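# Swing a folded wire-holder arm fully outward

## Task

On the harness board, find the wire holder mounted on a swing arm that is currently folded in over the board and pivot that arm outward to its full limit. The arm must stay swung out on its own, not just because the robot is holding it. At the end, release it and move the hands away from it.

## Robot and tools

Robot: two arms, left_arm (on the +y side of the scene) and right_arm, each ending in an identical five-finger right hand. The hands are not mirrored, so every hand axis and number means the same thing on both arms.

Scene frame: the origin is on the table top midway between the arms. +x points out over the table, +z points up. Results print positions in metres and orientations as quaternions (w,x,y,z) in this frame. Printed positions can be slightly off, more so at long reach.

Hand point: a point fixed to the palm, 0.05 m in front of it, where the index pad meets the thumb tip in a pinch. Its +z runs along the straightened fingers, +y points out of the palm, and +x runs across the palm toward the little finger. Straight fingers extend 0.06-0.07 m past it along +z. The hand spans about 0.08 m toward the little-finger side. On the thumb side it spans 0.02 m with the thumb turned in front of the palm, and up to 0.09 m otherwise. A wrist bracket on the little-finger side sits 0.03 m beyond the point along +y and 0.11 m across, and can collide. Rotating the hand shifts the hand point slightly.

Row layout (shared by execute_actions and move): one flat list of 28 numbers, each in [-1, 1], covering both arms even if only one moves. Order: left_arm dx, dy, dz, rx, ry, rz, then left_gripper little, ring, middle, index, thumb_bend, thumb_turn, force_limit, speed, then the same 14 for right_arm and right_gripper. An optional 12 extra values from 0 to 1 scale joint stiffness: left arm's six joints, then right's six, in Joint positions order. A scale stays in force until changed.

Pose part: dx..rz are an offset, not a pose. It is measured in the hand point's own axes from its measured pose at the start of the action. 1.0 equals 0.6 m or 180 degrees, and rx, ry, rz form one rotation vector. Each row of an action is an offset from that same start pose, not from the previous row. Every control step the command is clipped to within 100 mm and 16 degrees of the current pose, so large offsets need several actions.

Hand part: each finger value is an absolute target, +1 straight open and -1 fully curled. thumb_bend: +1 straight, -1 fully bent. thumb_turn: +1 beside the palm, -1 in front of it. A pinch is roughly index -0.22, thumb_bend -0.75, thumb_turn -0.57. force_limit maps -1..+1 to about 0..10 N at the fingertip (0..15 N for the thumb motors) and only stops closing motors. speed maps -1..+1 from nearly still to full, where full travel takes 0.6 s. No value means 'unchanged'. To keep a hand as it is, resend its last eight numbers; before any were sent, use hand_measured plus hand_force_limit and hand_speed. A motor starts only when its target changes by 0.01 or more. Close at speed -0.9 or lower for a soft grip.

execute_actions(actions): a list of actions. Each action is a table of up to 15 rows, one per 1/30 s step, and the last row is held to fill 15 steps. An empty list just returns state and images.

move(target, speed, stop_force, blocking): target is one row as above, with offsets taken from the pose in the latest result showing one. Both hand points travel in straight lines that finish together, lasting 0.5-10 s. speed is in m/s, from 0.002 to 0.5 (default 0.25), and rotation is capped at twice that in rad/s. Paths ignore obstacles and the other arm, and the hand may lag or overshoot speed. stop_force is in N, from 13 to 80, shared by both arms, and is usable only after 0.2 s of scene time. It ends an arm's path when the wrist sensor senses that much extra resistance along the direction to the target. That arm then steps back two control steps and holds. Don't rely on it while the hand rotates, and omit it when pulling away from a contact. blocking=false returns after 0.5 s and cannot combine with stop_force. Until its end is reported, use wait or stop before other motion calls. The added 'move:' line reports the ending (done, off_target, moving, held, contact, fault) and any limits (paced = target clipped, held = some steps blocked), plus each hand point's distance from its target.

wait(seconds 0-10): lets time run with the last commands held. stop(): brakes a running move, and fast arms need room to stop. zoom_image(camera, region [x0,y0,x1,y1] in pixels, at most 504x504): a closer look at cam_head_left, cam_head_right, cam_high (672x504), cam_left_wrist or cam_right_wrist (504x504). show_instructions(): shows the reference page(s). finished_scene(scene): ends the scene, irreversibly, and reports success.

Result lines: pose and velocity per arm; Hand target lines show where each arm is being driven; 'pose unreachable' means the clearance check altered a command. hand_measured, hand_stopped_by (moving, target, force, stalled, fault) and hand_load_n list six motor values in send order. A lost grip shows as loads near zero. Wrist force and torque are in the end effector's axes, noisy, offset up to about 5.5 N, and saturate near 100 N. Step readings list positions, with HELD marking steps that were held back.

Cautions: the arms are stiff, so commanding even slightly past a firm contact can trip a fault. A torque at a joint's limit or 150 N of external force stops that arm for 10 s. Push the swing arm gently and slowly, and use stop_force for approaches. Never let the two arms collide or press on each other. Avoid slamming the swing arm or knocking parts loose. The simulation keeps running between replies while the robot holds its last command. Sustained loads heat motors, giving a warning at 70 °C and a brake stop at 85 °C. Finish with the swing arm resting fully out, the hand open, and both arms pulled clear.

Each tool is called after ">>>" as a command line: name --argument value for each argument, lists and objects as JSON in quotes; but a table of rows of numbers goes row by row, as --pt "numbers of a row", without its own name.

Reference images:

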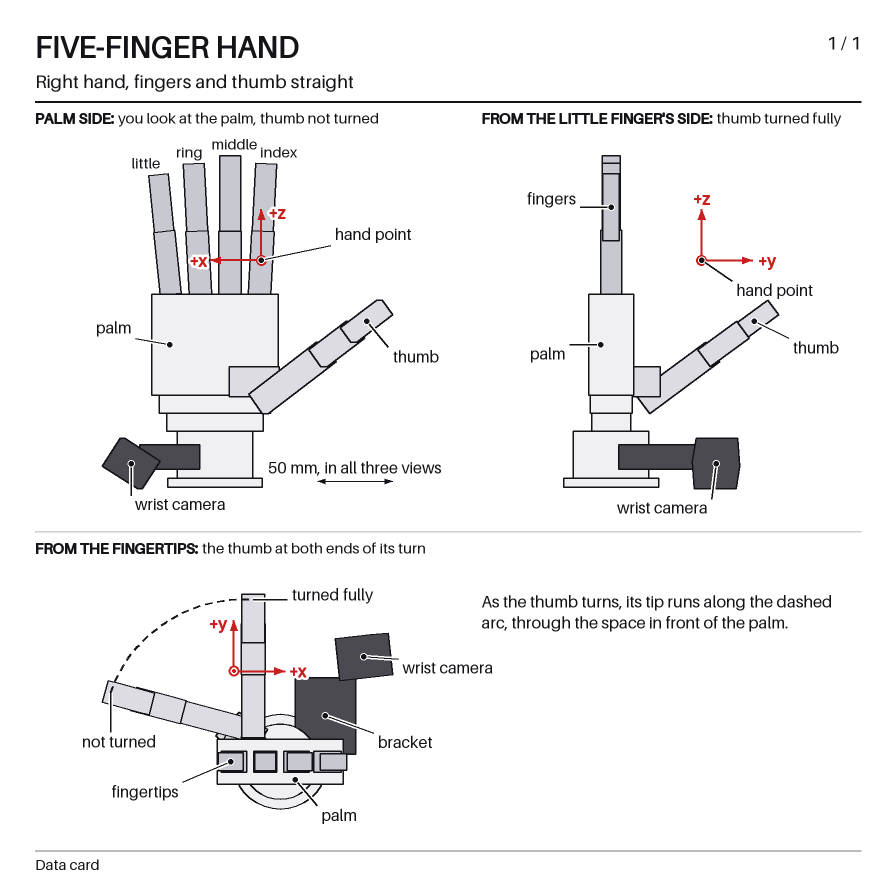

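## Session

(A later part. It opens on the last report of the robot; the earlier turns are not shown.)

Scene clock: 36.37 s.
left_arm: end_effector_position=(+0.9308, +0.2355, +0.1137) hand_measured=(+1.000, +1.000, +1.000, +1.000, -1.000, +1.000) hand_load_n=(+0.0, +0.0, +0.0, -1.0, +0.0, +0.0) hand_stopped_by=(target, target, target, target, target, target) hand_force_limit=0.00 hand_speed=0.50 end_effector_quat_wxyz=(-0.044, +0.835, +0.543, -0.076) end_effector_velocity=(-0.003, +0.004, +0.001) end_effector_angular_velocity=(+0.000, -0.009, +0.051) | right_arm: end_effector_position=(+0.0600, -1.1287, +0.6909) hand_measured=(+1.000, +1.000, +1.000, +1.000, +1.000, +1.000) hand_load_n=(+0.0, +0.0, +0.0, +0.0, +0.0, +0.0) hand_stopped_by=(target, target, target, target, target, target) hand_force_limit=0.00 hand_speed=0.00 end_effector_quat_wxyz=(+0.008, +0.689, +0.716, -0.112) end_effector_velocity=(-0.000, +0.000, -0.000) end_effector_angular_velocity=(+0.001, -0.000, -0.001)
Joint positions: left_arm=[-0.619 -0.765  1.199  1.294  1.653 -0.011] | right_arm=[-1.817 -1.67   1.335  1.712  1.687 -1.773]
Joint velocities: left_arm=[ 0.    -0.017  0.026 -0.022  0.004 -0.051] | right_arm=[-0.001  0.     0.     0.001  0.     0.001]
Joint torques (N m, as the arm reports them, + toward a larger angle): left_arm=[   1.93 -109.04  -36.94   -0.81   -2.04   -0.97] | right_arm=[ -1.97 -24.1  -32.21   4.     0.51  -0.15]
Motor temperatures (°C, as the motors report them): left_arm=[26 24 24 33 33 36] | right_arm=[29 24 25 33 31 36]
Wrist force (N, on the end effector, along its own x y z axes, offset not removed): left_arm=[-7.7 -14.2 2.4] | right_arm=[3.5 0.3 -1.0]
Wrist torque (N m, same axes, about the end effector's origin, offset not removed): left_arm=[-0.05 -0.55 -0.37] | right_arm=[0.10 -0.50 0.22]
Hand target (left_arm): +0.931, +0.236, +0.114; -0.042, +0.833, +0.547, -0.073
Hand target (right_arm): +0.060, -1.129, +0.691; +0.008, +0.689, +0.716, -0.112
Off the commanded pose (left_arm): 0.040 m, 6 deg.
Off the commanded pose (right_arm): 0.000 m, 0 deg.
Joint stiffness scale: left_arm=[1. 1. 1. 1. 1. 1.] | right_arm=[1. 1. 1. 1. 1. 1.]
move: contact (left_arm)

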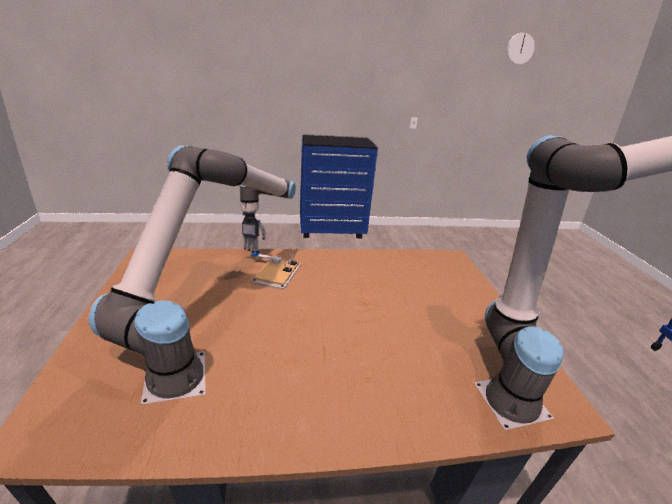

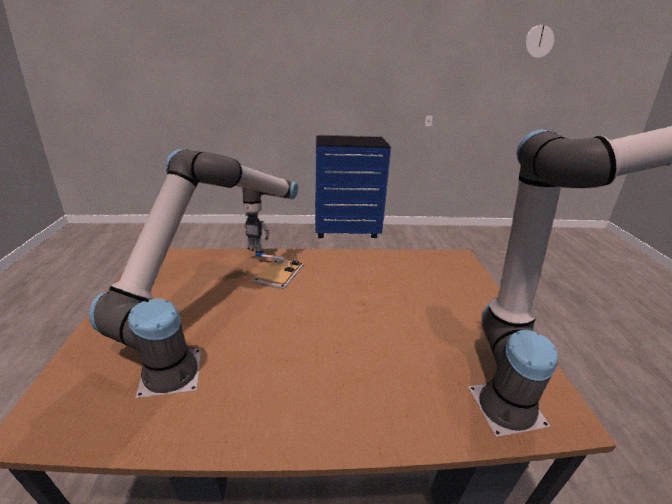

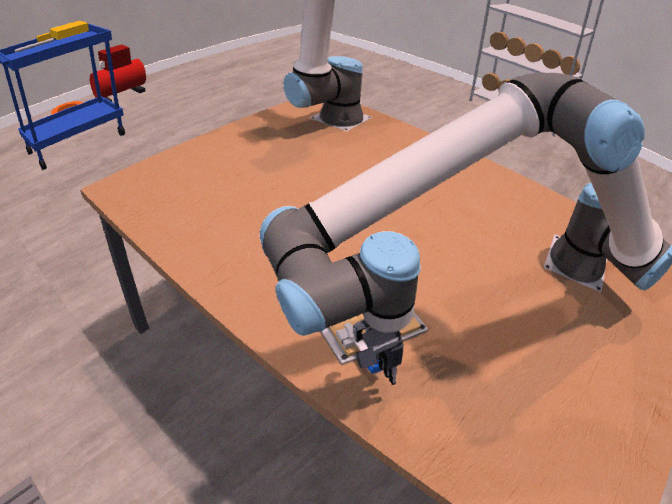

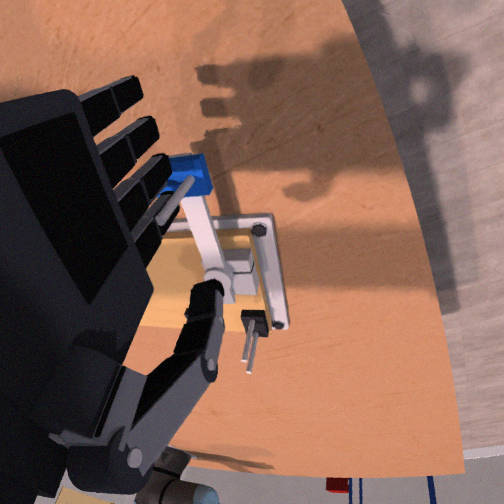

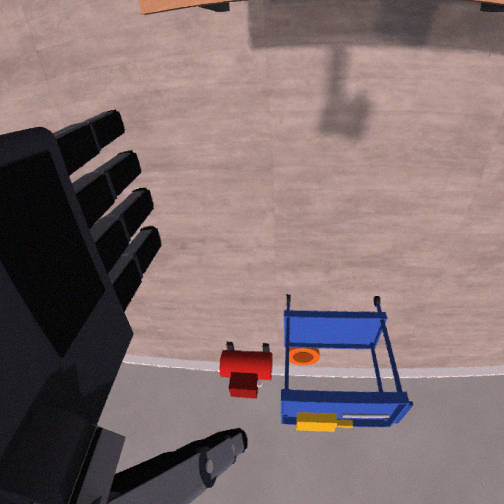

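>>> move --target '[0,-0.05,-0.03,0,0,0,1,1,1,1,-1,1,0,0.5,0,0,0,0,0,0,1,1,1,1,1,1,0,0]' --speed 0.1

>>> move --target '[0,-0.2,-0.25,0,0,0,1,1,1,1,-1,1,0,0.5,0,0,0,0,0,0,1,1,1,1,1,1,0,0]'

>>> zoom_image --camera "cam_high" --region '[290, 260, 450, 390]'

Scene clock: 37.70 s.
left_arm: end_effector_position=(+0.9095, +0.2443, +0.1381) hand_measured=(+1.000, +1.000, +1.000, +1.000, -1.000, +1.000) hand_load_n=(+0.0, +0.0, +0.0, -2.5, +0.0, +0.0) hand_stopped_by=(target, target, target, target, target, target) hand_force_limit=0.00 hand_speed=0.50 end_effector_quat_wxyz=(-0.041, +0.836, +0.543, -0.075) end_effector_velocity=(-0.003, +0.001, -0.002) end_effector_angular_velocity=(+0.003, +0.007, -0.001) | right_arm: end_effector_position=(+0.0600, -1.1287, +0.6909) hand_measured=(+1.000, +1.000, +1.000, +1.000, +1.000, +1.000) hand_load_n=(+0.0, +0.0, +0.0, +0.0, +0.0, +0.0) hand_stopped_by=(target, target, target, target, target, target) hand_force_limit=0.00 hand_speed=0.00 end_effector_quat_wxyz=(+0.008, +0.689, +0.716, -0.112) end_effector_velocity=(+0.000, -0.000, -0.000) end_effector_angular_velocity=(-0.001, +0.000, -0.001)
Joint positions: left_arm=[-0.62  -0.823  1.256  1.287  1.654 -0.011] | right_arm=[-1.817 -1.67   1.335  1.712  1.687 -1.773]
Joint velocities: left_arm=[-0.     0.     0.004  0.002 -0.     0.001] | right_arm=[ 0.     0.     0.    -0.001  0.     0.001]
Joint torques (N m, as the arm reports them, + toward a larger angle): left_arm=[   2.38 -100.04  -32.49    5.46   -0.72    0.03] | right_arm=[ -0.73 -23.69 -32.45   3.79   0.03   0.29]
Motor temperatures (°C, as the motors report them): left_arm=[26 24 24 33 33 36] | right_arm=[29 24 25 33 31 36]
Wrist force (N, on the end effector, along its own x y z axes, offset not removed): left_arm=[0.0 5.3 -4.5] | right_arm=[1.0 0.0 0.5]
Wrist torque (N m, same axes, about the end effector's origin, offset not removed): left_arm=[0.51 0.00 0.14] | right_arm=[-0.06 -0.16 0.13]
Hand target (left_arm): +0.907, +0.248, +0.136; -0.044, +0.835, +0.543, -0.076
Hand target (right_arm): +0.060, -1.129, +0.691; +0.008, +0.689, +0.716, -0.112
Off the commanded pose (left_arm): 0.005 m, 0 deg.
Off the commanded pose (right_arm): 0.000 m, 0 deg.
Joint stiffness scale: left_arm=[1. 1. 1. 1. 1. 1.] | right_arm=[1. 1. 1. 1. 1. 1.]
move: off_target (left_arm)

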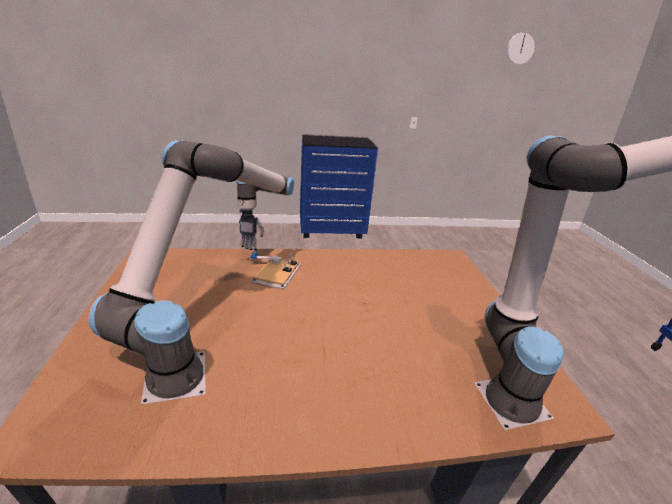

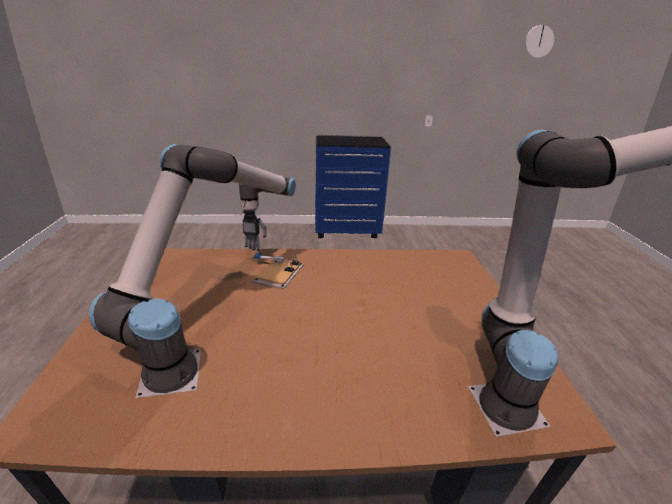

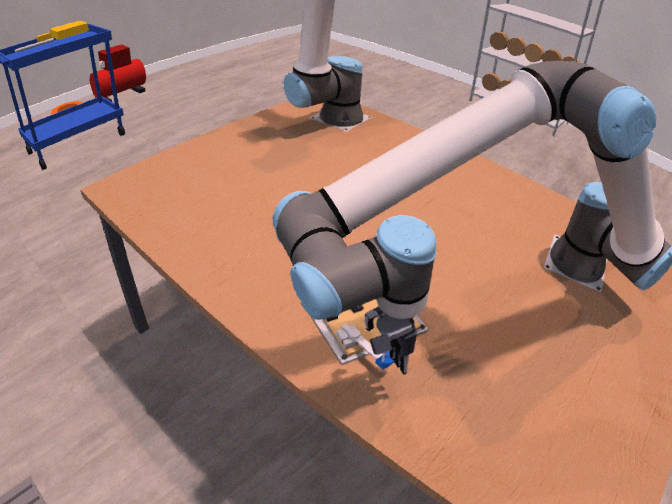

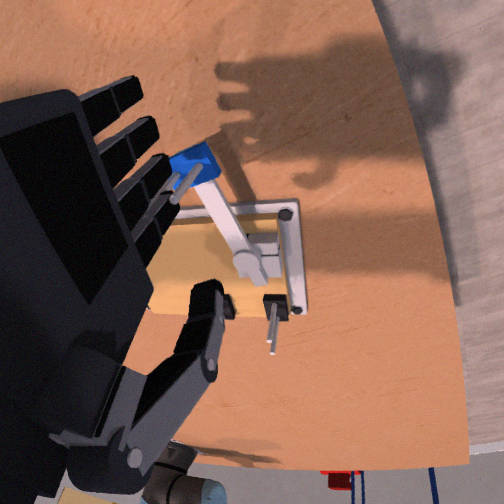

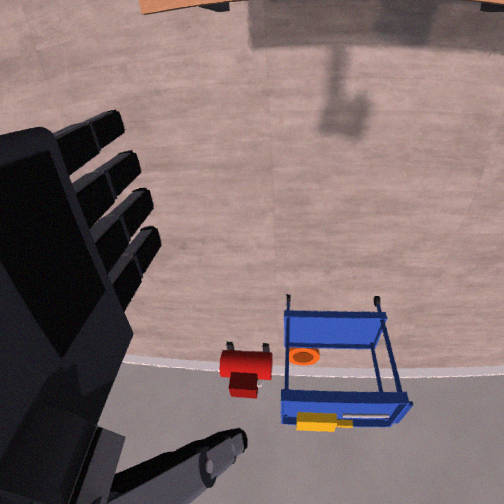

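Scene clock: 39.27 s.
left_arm: end_effector_position=(+0.8275, +0.2937, +0.3053) hand_measured=(+1.000, +1.000, +1.000, +1.000, -1.000, +1.000) hand_load_n=(+0.0, +0.0, +0.0, +0.0, +0.0, +0.0) hand_stopped_by=(target, target, target, target, target, target) hand_force_limit=0.00 hand_speed=0.50 end_effector_quat_wxyz=(-0.039, +0.836, +0.543, -0.074) end_effector_velocity=(-0.000, +0.000, -0.000) end_effector_angular_velocity=(+0.001, +0.002, +0.001) | right_arm: end_effector_position=(+0.0600, -1.1287, +0.6909) hand_measured=(+1.000, +1.000, +1.000, +1.000, +1.000, +1.000) hand_load_n=(+0.0, +0.0, +0.0, +0.0, +0.0, +0.0) hand_stopped_by=(target, target, target, target, target, target) hand_force_limit=0.00 hand_speed=0.00 end_effector_quat_wxyz=(+0.008, +0.689, +0.716, -0.112) end_effector_velocity=(-0.000, +0.000, -0.001) end_effector_angular_velocity=(+0.001, -0.000, -0.001)
Joint positions: left_arm=[-0.606 -1.072  1.357  1.431  1.653  0.003] | right_arm=[-1.817 -1.67   1.335  1.712  1.687 -1.773]
Joint velocities: left_arm=[ 0.     0.001 -0.     0.001 -0.    -0.001] | right_arm=[-0.    -0.     0.002 -0.     0.     0.   ]
Joint torques (N m, as the arm reports them, + toward a larger angle): left_arm=[  0.83 -82.53 -35.56   4.64  -0.31   0.09] | right_arm=[ -0.9  -25.63 -32.89   3.51   0.09  -0.17]
Motor temperatures (°C, as the motors report them): left_arm=[26 24 24 33 33 36] | right_arm=[29 24 25 33 31 36]
Wrist force (N, on the end effector, along its own x y z axes, offset not removed): left_arm=[-3.4 -0.6 -2.2] | right_arm=[0.6 -0.3 -0.5]
Wrist torque (N m, same axes, about the end effector's origin, offset not removed): left_arm=[0.08 0.79 -0.07] | right_arm=[0.00 -0.02 0.03]
Hand target (left_arm): +0.826, +0.295, +0.304; -0.041, +0.836, +0.543, -0.075
Hand target (right_arm): +0.060, -1.129, +0.691; +0.008, +0.689, +0.716, -0.112
Off the commanded pose (left_arm): 0.002 m, 0 deg.
Off the commanded pose (right_arm): 0.000 m, 0 deg.
Joint stiffness scale: left_arm=[1. 1. 1. 1. 1. 1.] | right_arm=[1. 1. 1. 1. 1. 1.]
move: done

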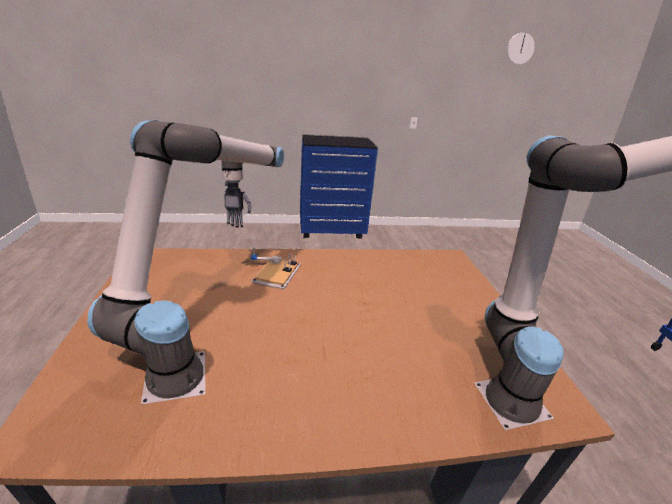

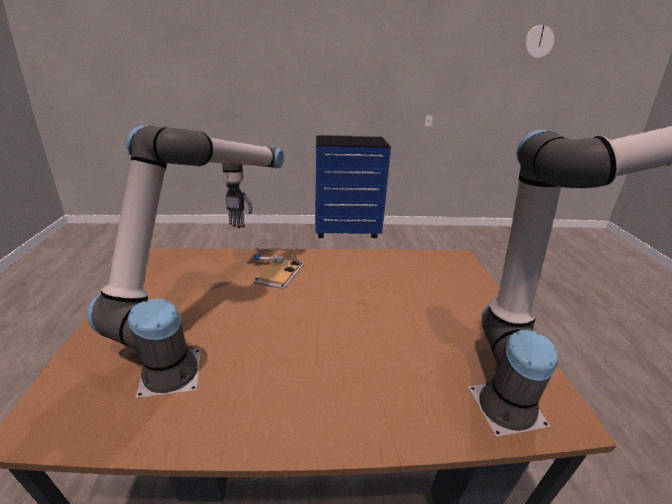

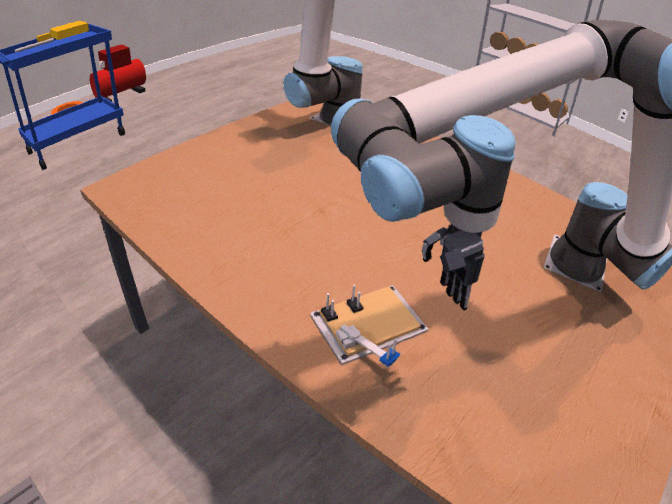

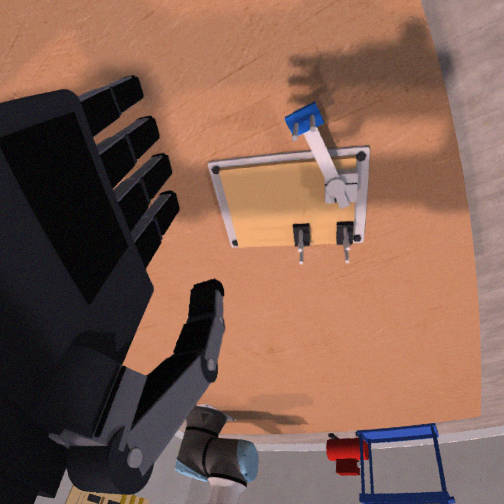

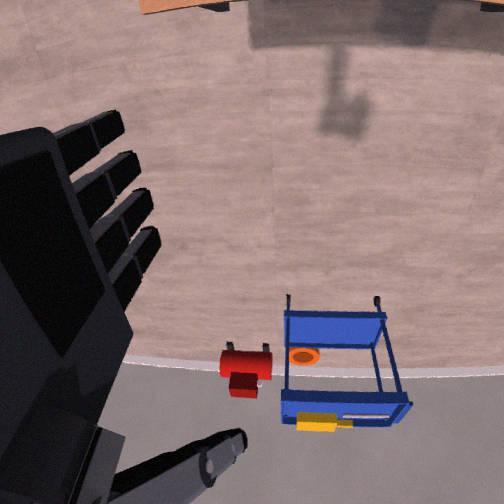

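Region (290, 260, 450, 390) of cam_high's 672x504 image, scaled by 3.150, with more detail than that image has; it fills the top 410 rows of this view, and the rest is white.

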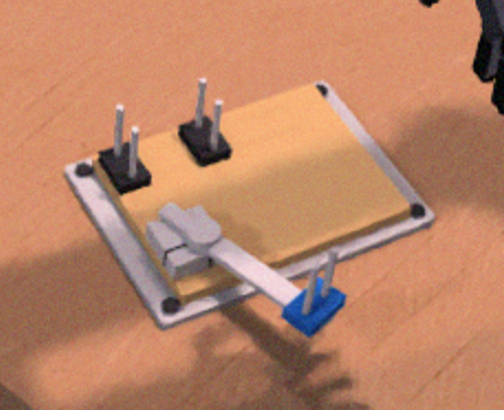

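>>> move --target '[-0.02,0.11,0.12,0,0,0,1,1,1,1,-1,1,0,0.5,0,0,0,0,0,0,1,1,1,1,1,1,0,0]'

>>> move --target '[0,0,0.18,0,0,0,1,1,1,1,-1,1,0,0.5,0,0,0,0,0,0,1,1,1,1,1,1,0,0]' --speed 0.1 --stop_force 15

Scene clock: 41.07 s.
left_arm: end_effector_position=(+0.8689, +0.2549, +0.2256) hand_measured=(+1.000, +1.000, +1.000, +1.000, -1.000, +1.000) hand_load_n=(+0.0, +0.0, +0.0, +0.0, +0.0, +0.0) hand_stopped_by=(target, target, target, target, target, target) hand_force_limit=0.00 hand_speed=0.50 end_effector_quat_wxyz=(-0.040, +0.836, +0.542, -0.074) end_effector_velocity=(+0.000, +0.000, -0.000) end_effector_angular_velocity=(+0.000, -0.001, +0.000) | right_arm: end_effector_position=(+0.0600, -1.1287, +0.6909) hand_measured=(+1.000, +1.000, +1.000, +1.000, +1.000, +1.000) hand_load_n=(+0.0, +0.0, +0.0, +0.0, +0.0, +0.0) hand_stopped_by=(target, target, target, target, target, target) hand_force_limit=0.00 hand_speed=0.00 end_effector_quat_wxyz=(+0.008, +0.689, +0.716, -0.112) end_effector_velocity=(+0.000, +0.000, -0.000) end_effector_angular_velocity=(+0.002, -0.001, -0.002)
Joint positions: left_arm=[-0.63  -0.949  1.308  1.358  1.655 -0.019] | right_arm=[-1.817 -1.67   1.335  1.712  1.687 -1.773]
Joint velocities: left_arm=[-0.    -0.     0.    -0.001 -0.    -0.   ] | right_arm=[-0.    -0.     0.001  0.001 -0.     0.002]
Joint torques (N m, as the arm reports them, + toward a larger angle): left_arm=[ -1.17 -93.78 -39.85   4.39   0.65  -0.88] | right_arm=[  0.56 -24.83 -32.49   3.54   0.52  -0.05]
Motor temperatures (°C, as the motors report them): left_arm=[26 24 24 33 33 36] | right_arm=[29 24 25 33 31 36]
Wrist force (N, on the end effector, along its own x y z axes, offset not removed): left_arm=[0.2 0.0 -1.5] | right_arm=[3.4 0.5 -0.2]
Wrist torque (N m, same axes, about the end effector's origin, offset not removed): left_arm=[0.13 0.17 0.27] | right_arm=[0.11 -0.53 0.29]
Hand target (left_arm): +0.870, +0.255, +0.226; -0.039, +0.836, +0.543, -0.074
Hand target (right_arm): +0.060, -1.129, +0.691; +0.008, +0.689, +0.716, -0.112
Off the commanded pose (left_arm): 0.001 m, 0 deg.
Off the commanded pose (right_arm): 0.000 m, 0 deg.
Joint stiffness scale: left_arm=[1. 1. 1. 1. 1. 1.] | right_arm=[1. 1. 1. 1. 1. 1.]
move: done

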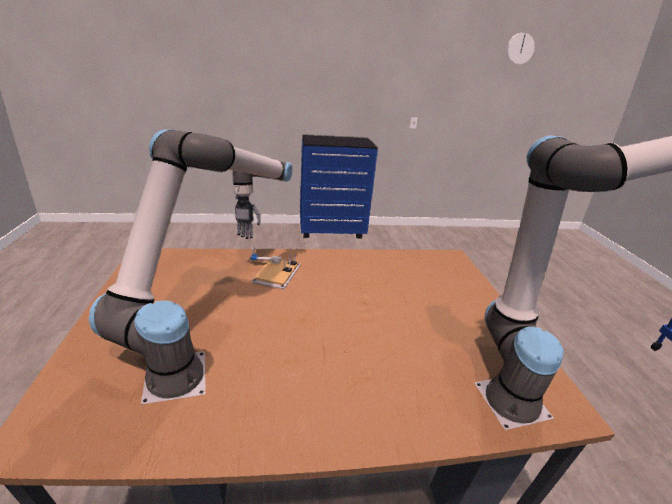

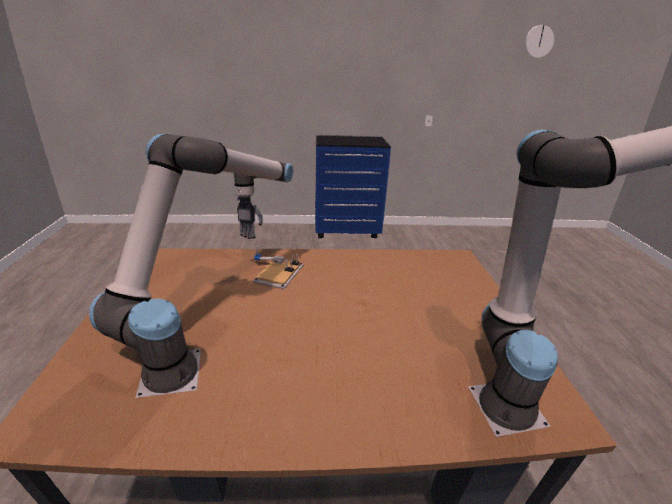

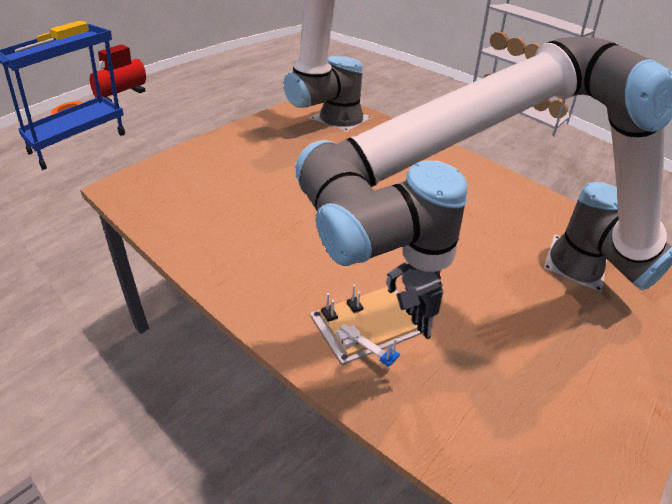

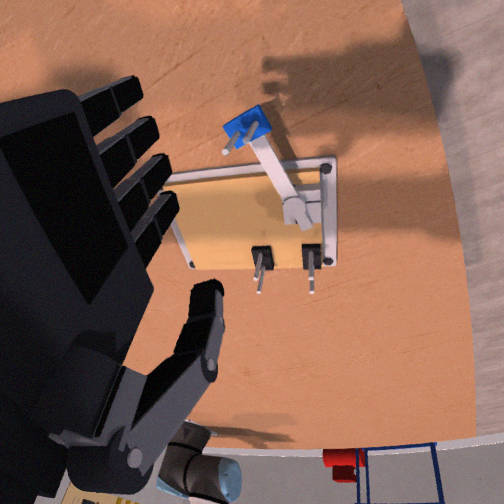

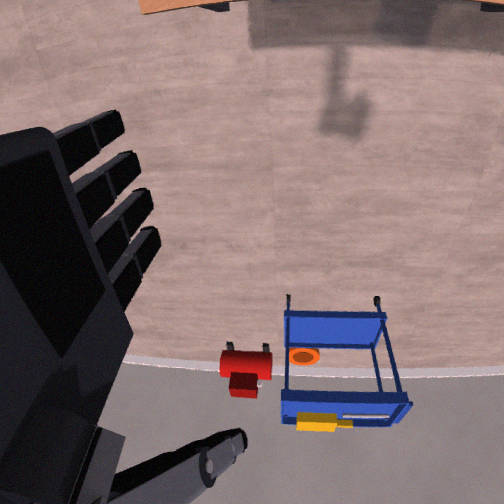

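Scene clock: 42.67 s.
left_arm: end_effector_position=(+0.8526, +0.2546, +0.1201) hand_measured=(+1.000, +1.000, +1.000, +1.000, -1.000, +1.000) hand_load_n=(+0.0, +0.0, +0.0, +0.0, +0.0, +0.0) hand_stopped_by=(target, target, target, target, target, target) hand_force_limit=0.00 hand_speed=0.50 end_effector_quat_wxyz=(-0.040, +0.836, +0.542, -0.073) end_effector_velocity=(+0.002, -0.001, -0.001) end_effector_angular_velocity=(-0.003, -0.005, +0.000) | right_arm: end_effector_position=(+0.0600, -1.1287, +0.6909) hand_measured=(+1.000, +1.000, +1.000, +1.000, +1.000, +1.000) hand_load_n=(+0.0, +0.0, +0.0, +0.0, +0.0, +0.0) hand_stopped_by=(target, target, target, target, target, target) hand_force_limit=0.00 hand_speed=0.00 end_effector_quat_wxyz=(+0.008, +0.689, +0.716, -0.112) end_effector_velocity=(+0.000, +0.000, +0.000) end_effector_angular_velocity=(-0.000, -0.000, +0.000)
Joint positions: left_arm=[-0.64  -0.899  1.426  1.188  1.656 -0.03 ] | right_arm=[-1.817 -1.67   1.335  1.712  1.687 -1.773]
Joint velocities: left_arm=[-0.     0.001 -0.001 -0.007  0.    -0.   ] | right_arm=[ 0.    -0.    -0.001  0.001 -0.     0.   ]
Joint torques (N m, as the arm reports them, + toward a larger angle): left_arm=[ -4.56 -95.22 -32.53   4.37   0.9   -1.45] | right_arm=[  0.49 -24.54 -33.2    3.52   0.63  -0.2 ]
Motor temperatures (°C, as the motors report them): left_arm=[26 24 24 33 33 36] | right_arm=[29 24 25 33 31 36]
Wrist force (N, on the end effector, along its own x y z axes, offset not removed): left_arm=[1.0 1.5 -3.0] | right_arm=[2.9 -0.5 -0.3]
Wrist torque (N m, same axes, about the end effector's origin, offset not removed): left_arm=[0.37 0.10 0.37] | right_arm=[-0.06 -0.44 0.17]
Hand target (left_arm): +0.851, +0.253, +0.119; -0.040, +0.836, +0.542, -0.074
Hand target (right_arm): +0.060, -1.129, +0.691; +0.008, +0.689, +0.716, -0.112
Off the commanded pose (left_arm): 0.002 m, 0 deg.
Off the commanded pose (right_arm): 0.000 m, 0 deg.
Joint stiffness scale: left_arm=[1. 1. 1. 1. 1. 1.] | right_arm=[1. 1. 1. 1. 1. 1.]
move: done

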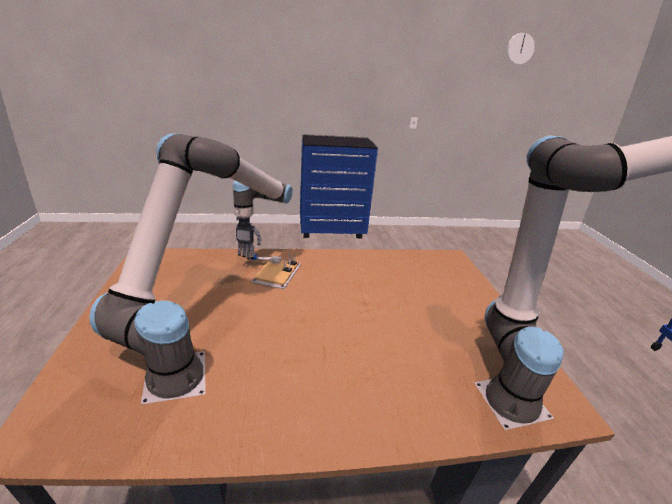

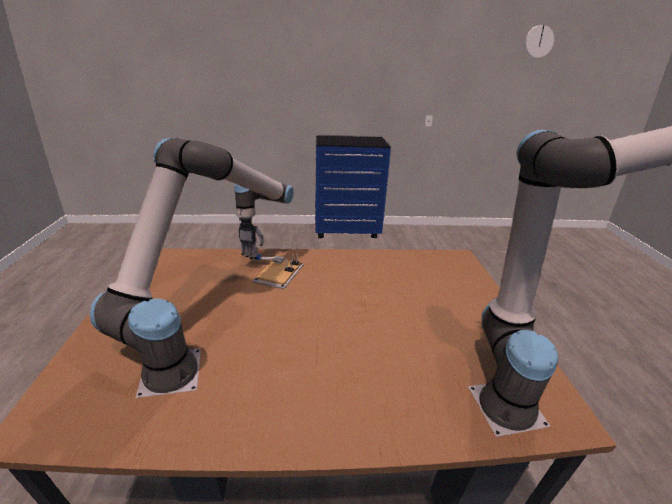

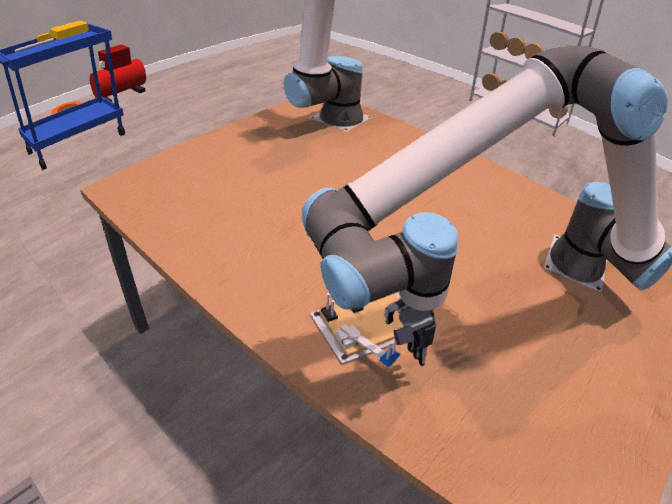

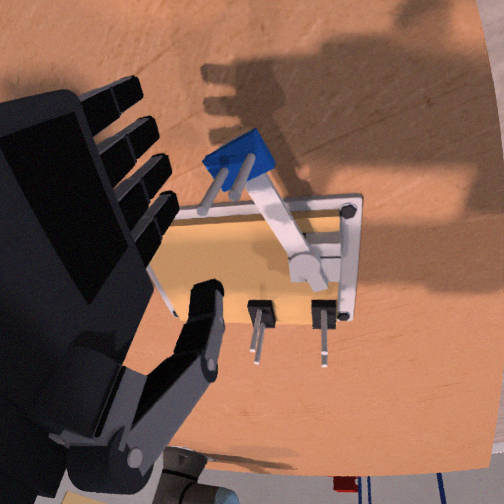

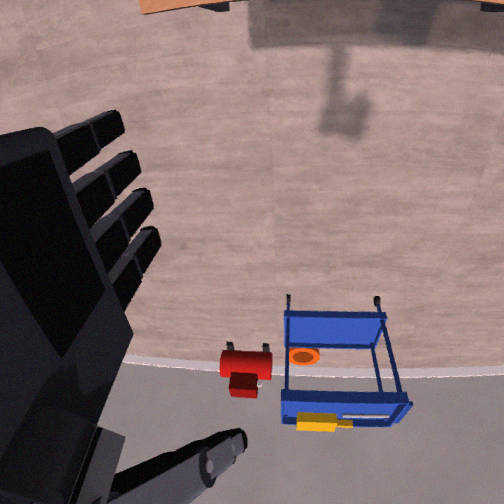

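>>> move --target '[0,0.22,-0.01,0,0,0,1,1,1,1,-1,1,0,0.5,0,0,0,0,0,0,1,1,1,1,1,1,0,0]' --speed 0.04 --stop_force 25

Scene clock: 46.67 s.
left_arm: end_effector_position=(+0.9713, +0.2009, +0.1073) hand_measured=(+1.000, +1.000, +1.000, +1.000, -1.000, +1.000) hand_load_n=(+0.0, +0.0, +0.0, +0.0, +0.0, +0.0) hand_stopped_by=(target, target, target, target, target, target) hand_force_limit=0.00 hand_speed=0.50 end_effector_quat_wxyz=(-0.040, +0.836, +0.543, -0.073) end_effector_velocity=(+0.001, -0.001, +0.002) end_effector_angular_velocity=(-0.000, +0.000, -0.001) | right_arm: end_effector_position=(+0.0600, -1.1287, +0.6909) hand_measured=(+1.000, +1.000, +1.000, +1.000, +1.000, +1.000) hand_load_n=(+0.0, +0.0, +0.0, +0.0, +0.0, +0.0) hand_stopped_by=(target, target, target, target, target, target) hand_force_limit=0.00 hand_speed=0.00 end_effector_quat_wxyz=(+0.008, +0.689, +0.716, -0.112) end_effector_velocity=(+0.000, +0.000, +0.000) end_effector_angular_velocity=(+0.000, +0.000, +0.001)
Joint positions: left_arm=[-0.636 -0.685  1.059  1.342  1.654 -0.026] | right_arm=[-1.817 -1.67   1.335  1.712  1.687 -1.773]
Joint velocities: left_arm=[-0.     0.001 -0.006  0.005  0.     0.001] | right_arm=[-0.    -0.    -0.001  0.001 -0.    -0.002]
Joint torques (N m, as the arm reports them, + toward a larger angle): left_arm=[  -1.75 -106.32  -38.32    3.21    0.9     0.4 ] | right_arm=[  0.22 -23.99 -32.88   3.44   0.4   -0.22]
Motor temperatures (°C, as the motors report them): left_arm=[26 24 24 33 33 36] | right_arm=[29 24 25 33 31 36]
Wrist force (N, on the end effector, along its own x y z axes, offset not removed): left_arm=[4.5 0.5 -2.1] | right_arm=[2.8 -0.1 0.0]
Wrist torque (N m, same axes, about the end effector's origin, offset not removed): left_arm=[0.12 -0.26 0.44] | right_arm=[0.05 -0.36 0.11]
Hand target (left_arm): +0.973, +0.201, +0.107; -0.040, +0.836, +0.542, -0.073
Hand target (right_arm): +0.060, -1.129, +0.691; +0.008, +0.689, +0.716, -0.112
Off the commanded pose (left_arm): 0.001 m, 0 deg.
Off the commanded pose (right_arm): 0.000 m, 0 deg.
Joint stiffness scale: left_arm=[1. 1. 1. 1. 1. 1.] | right_arm=[1. 1. 1. 1. 1. 1.]
move: done

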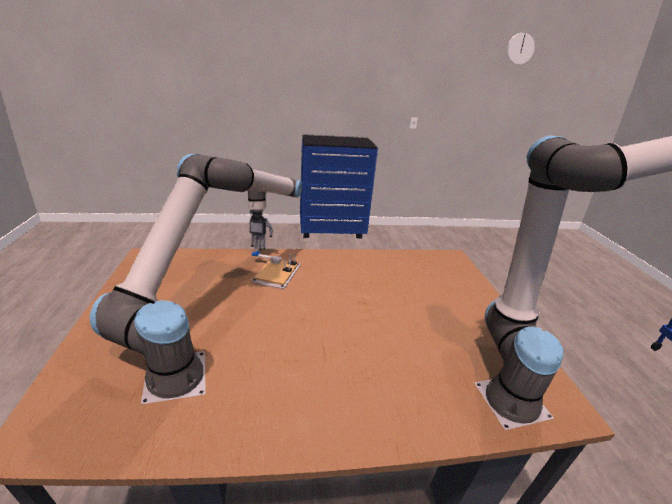

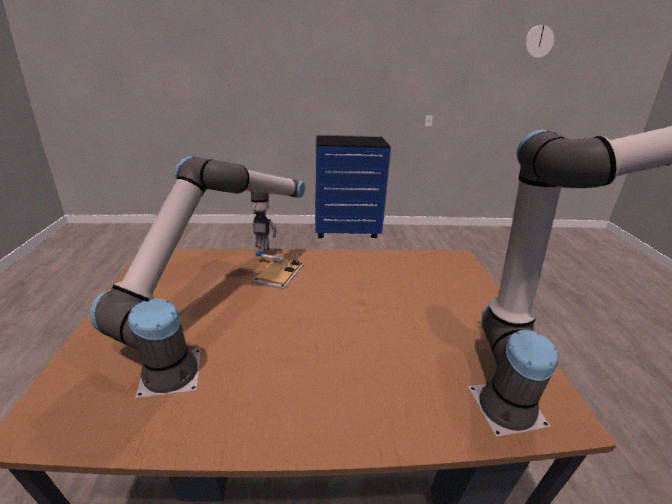

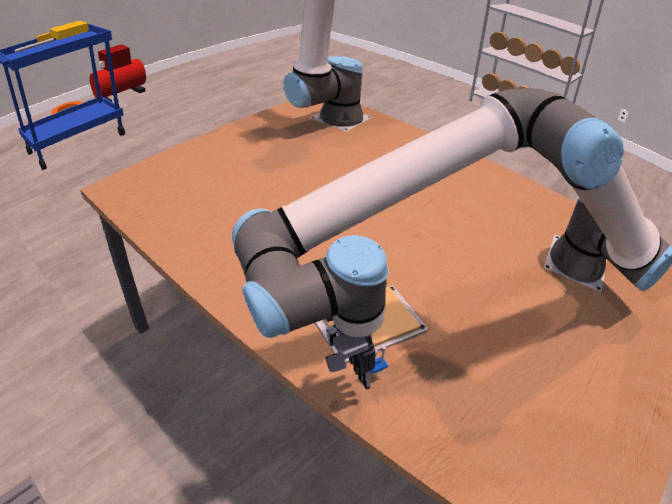

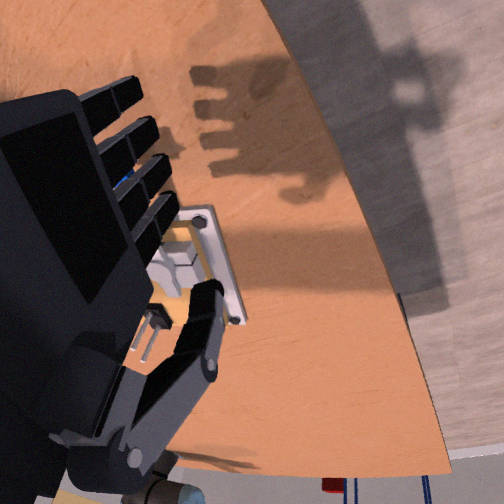

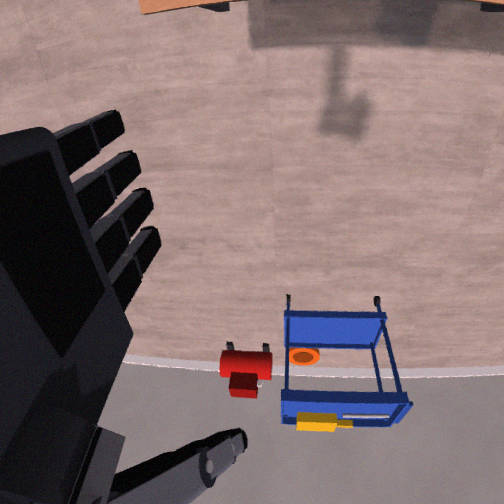

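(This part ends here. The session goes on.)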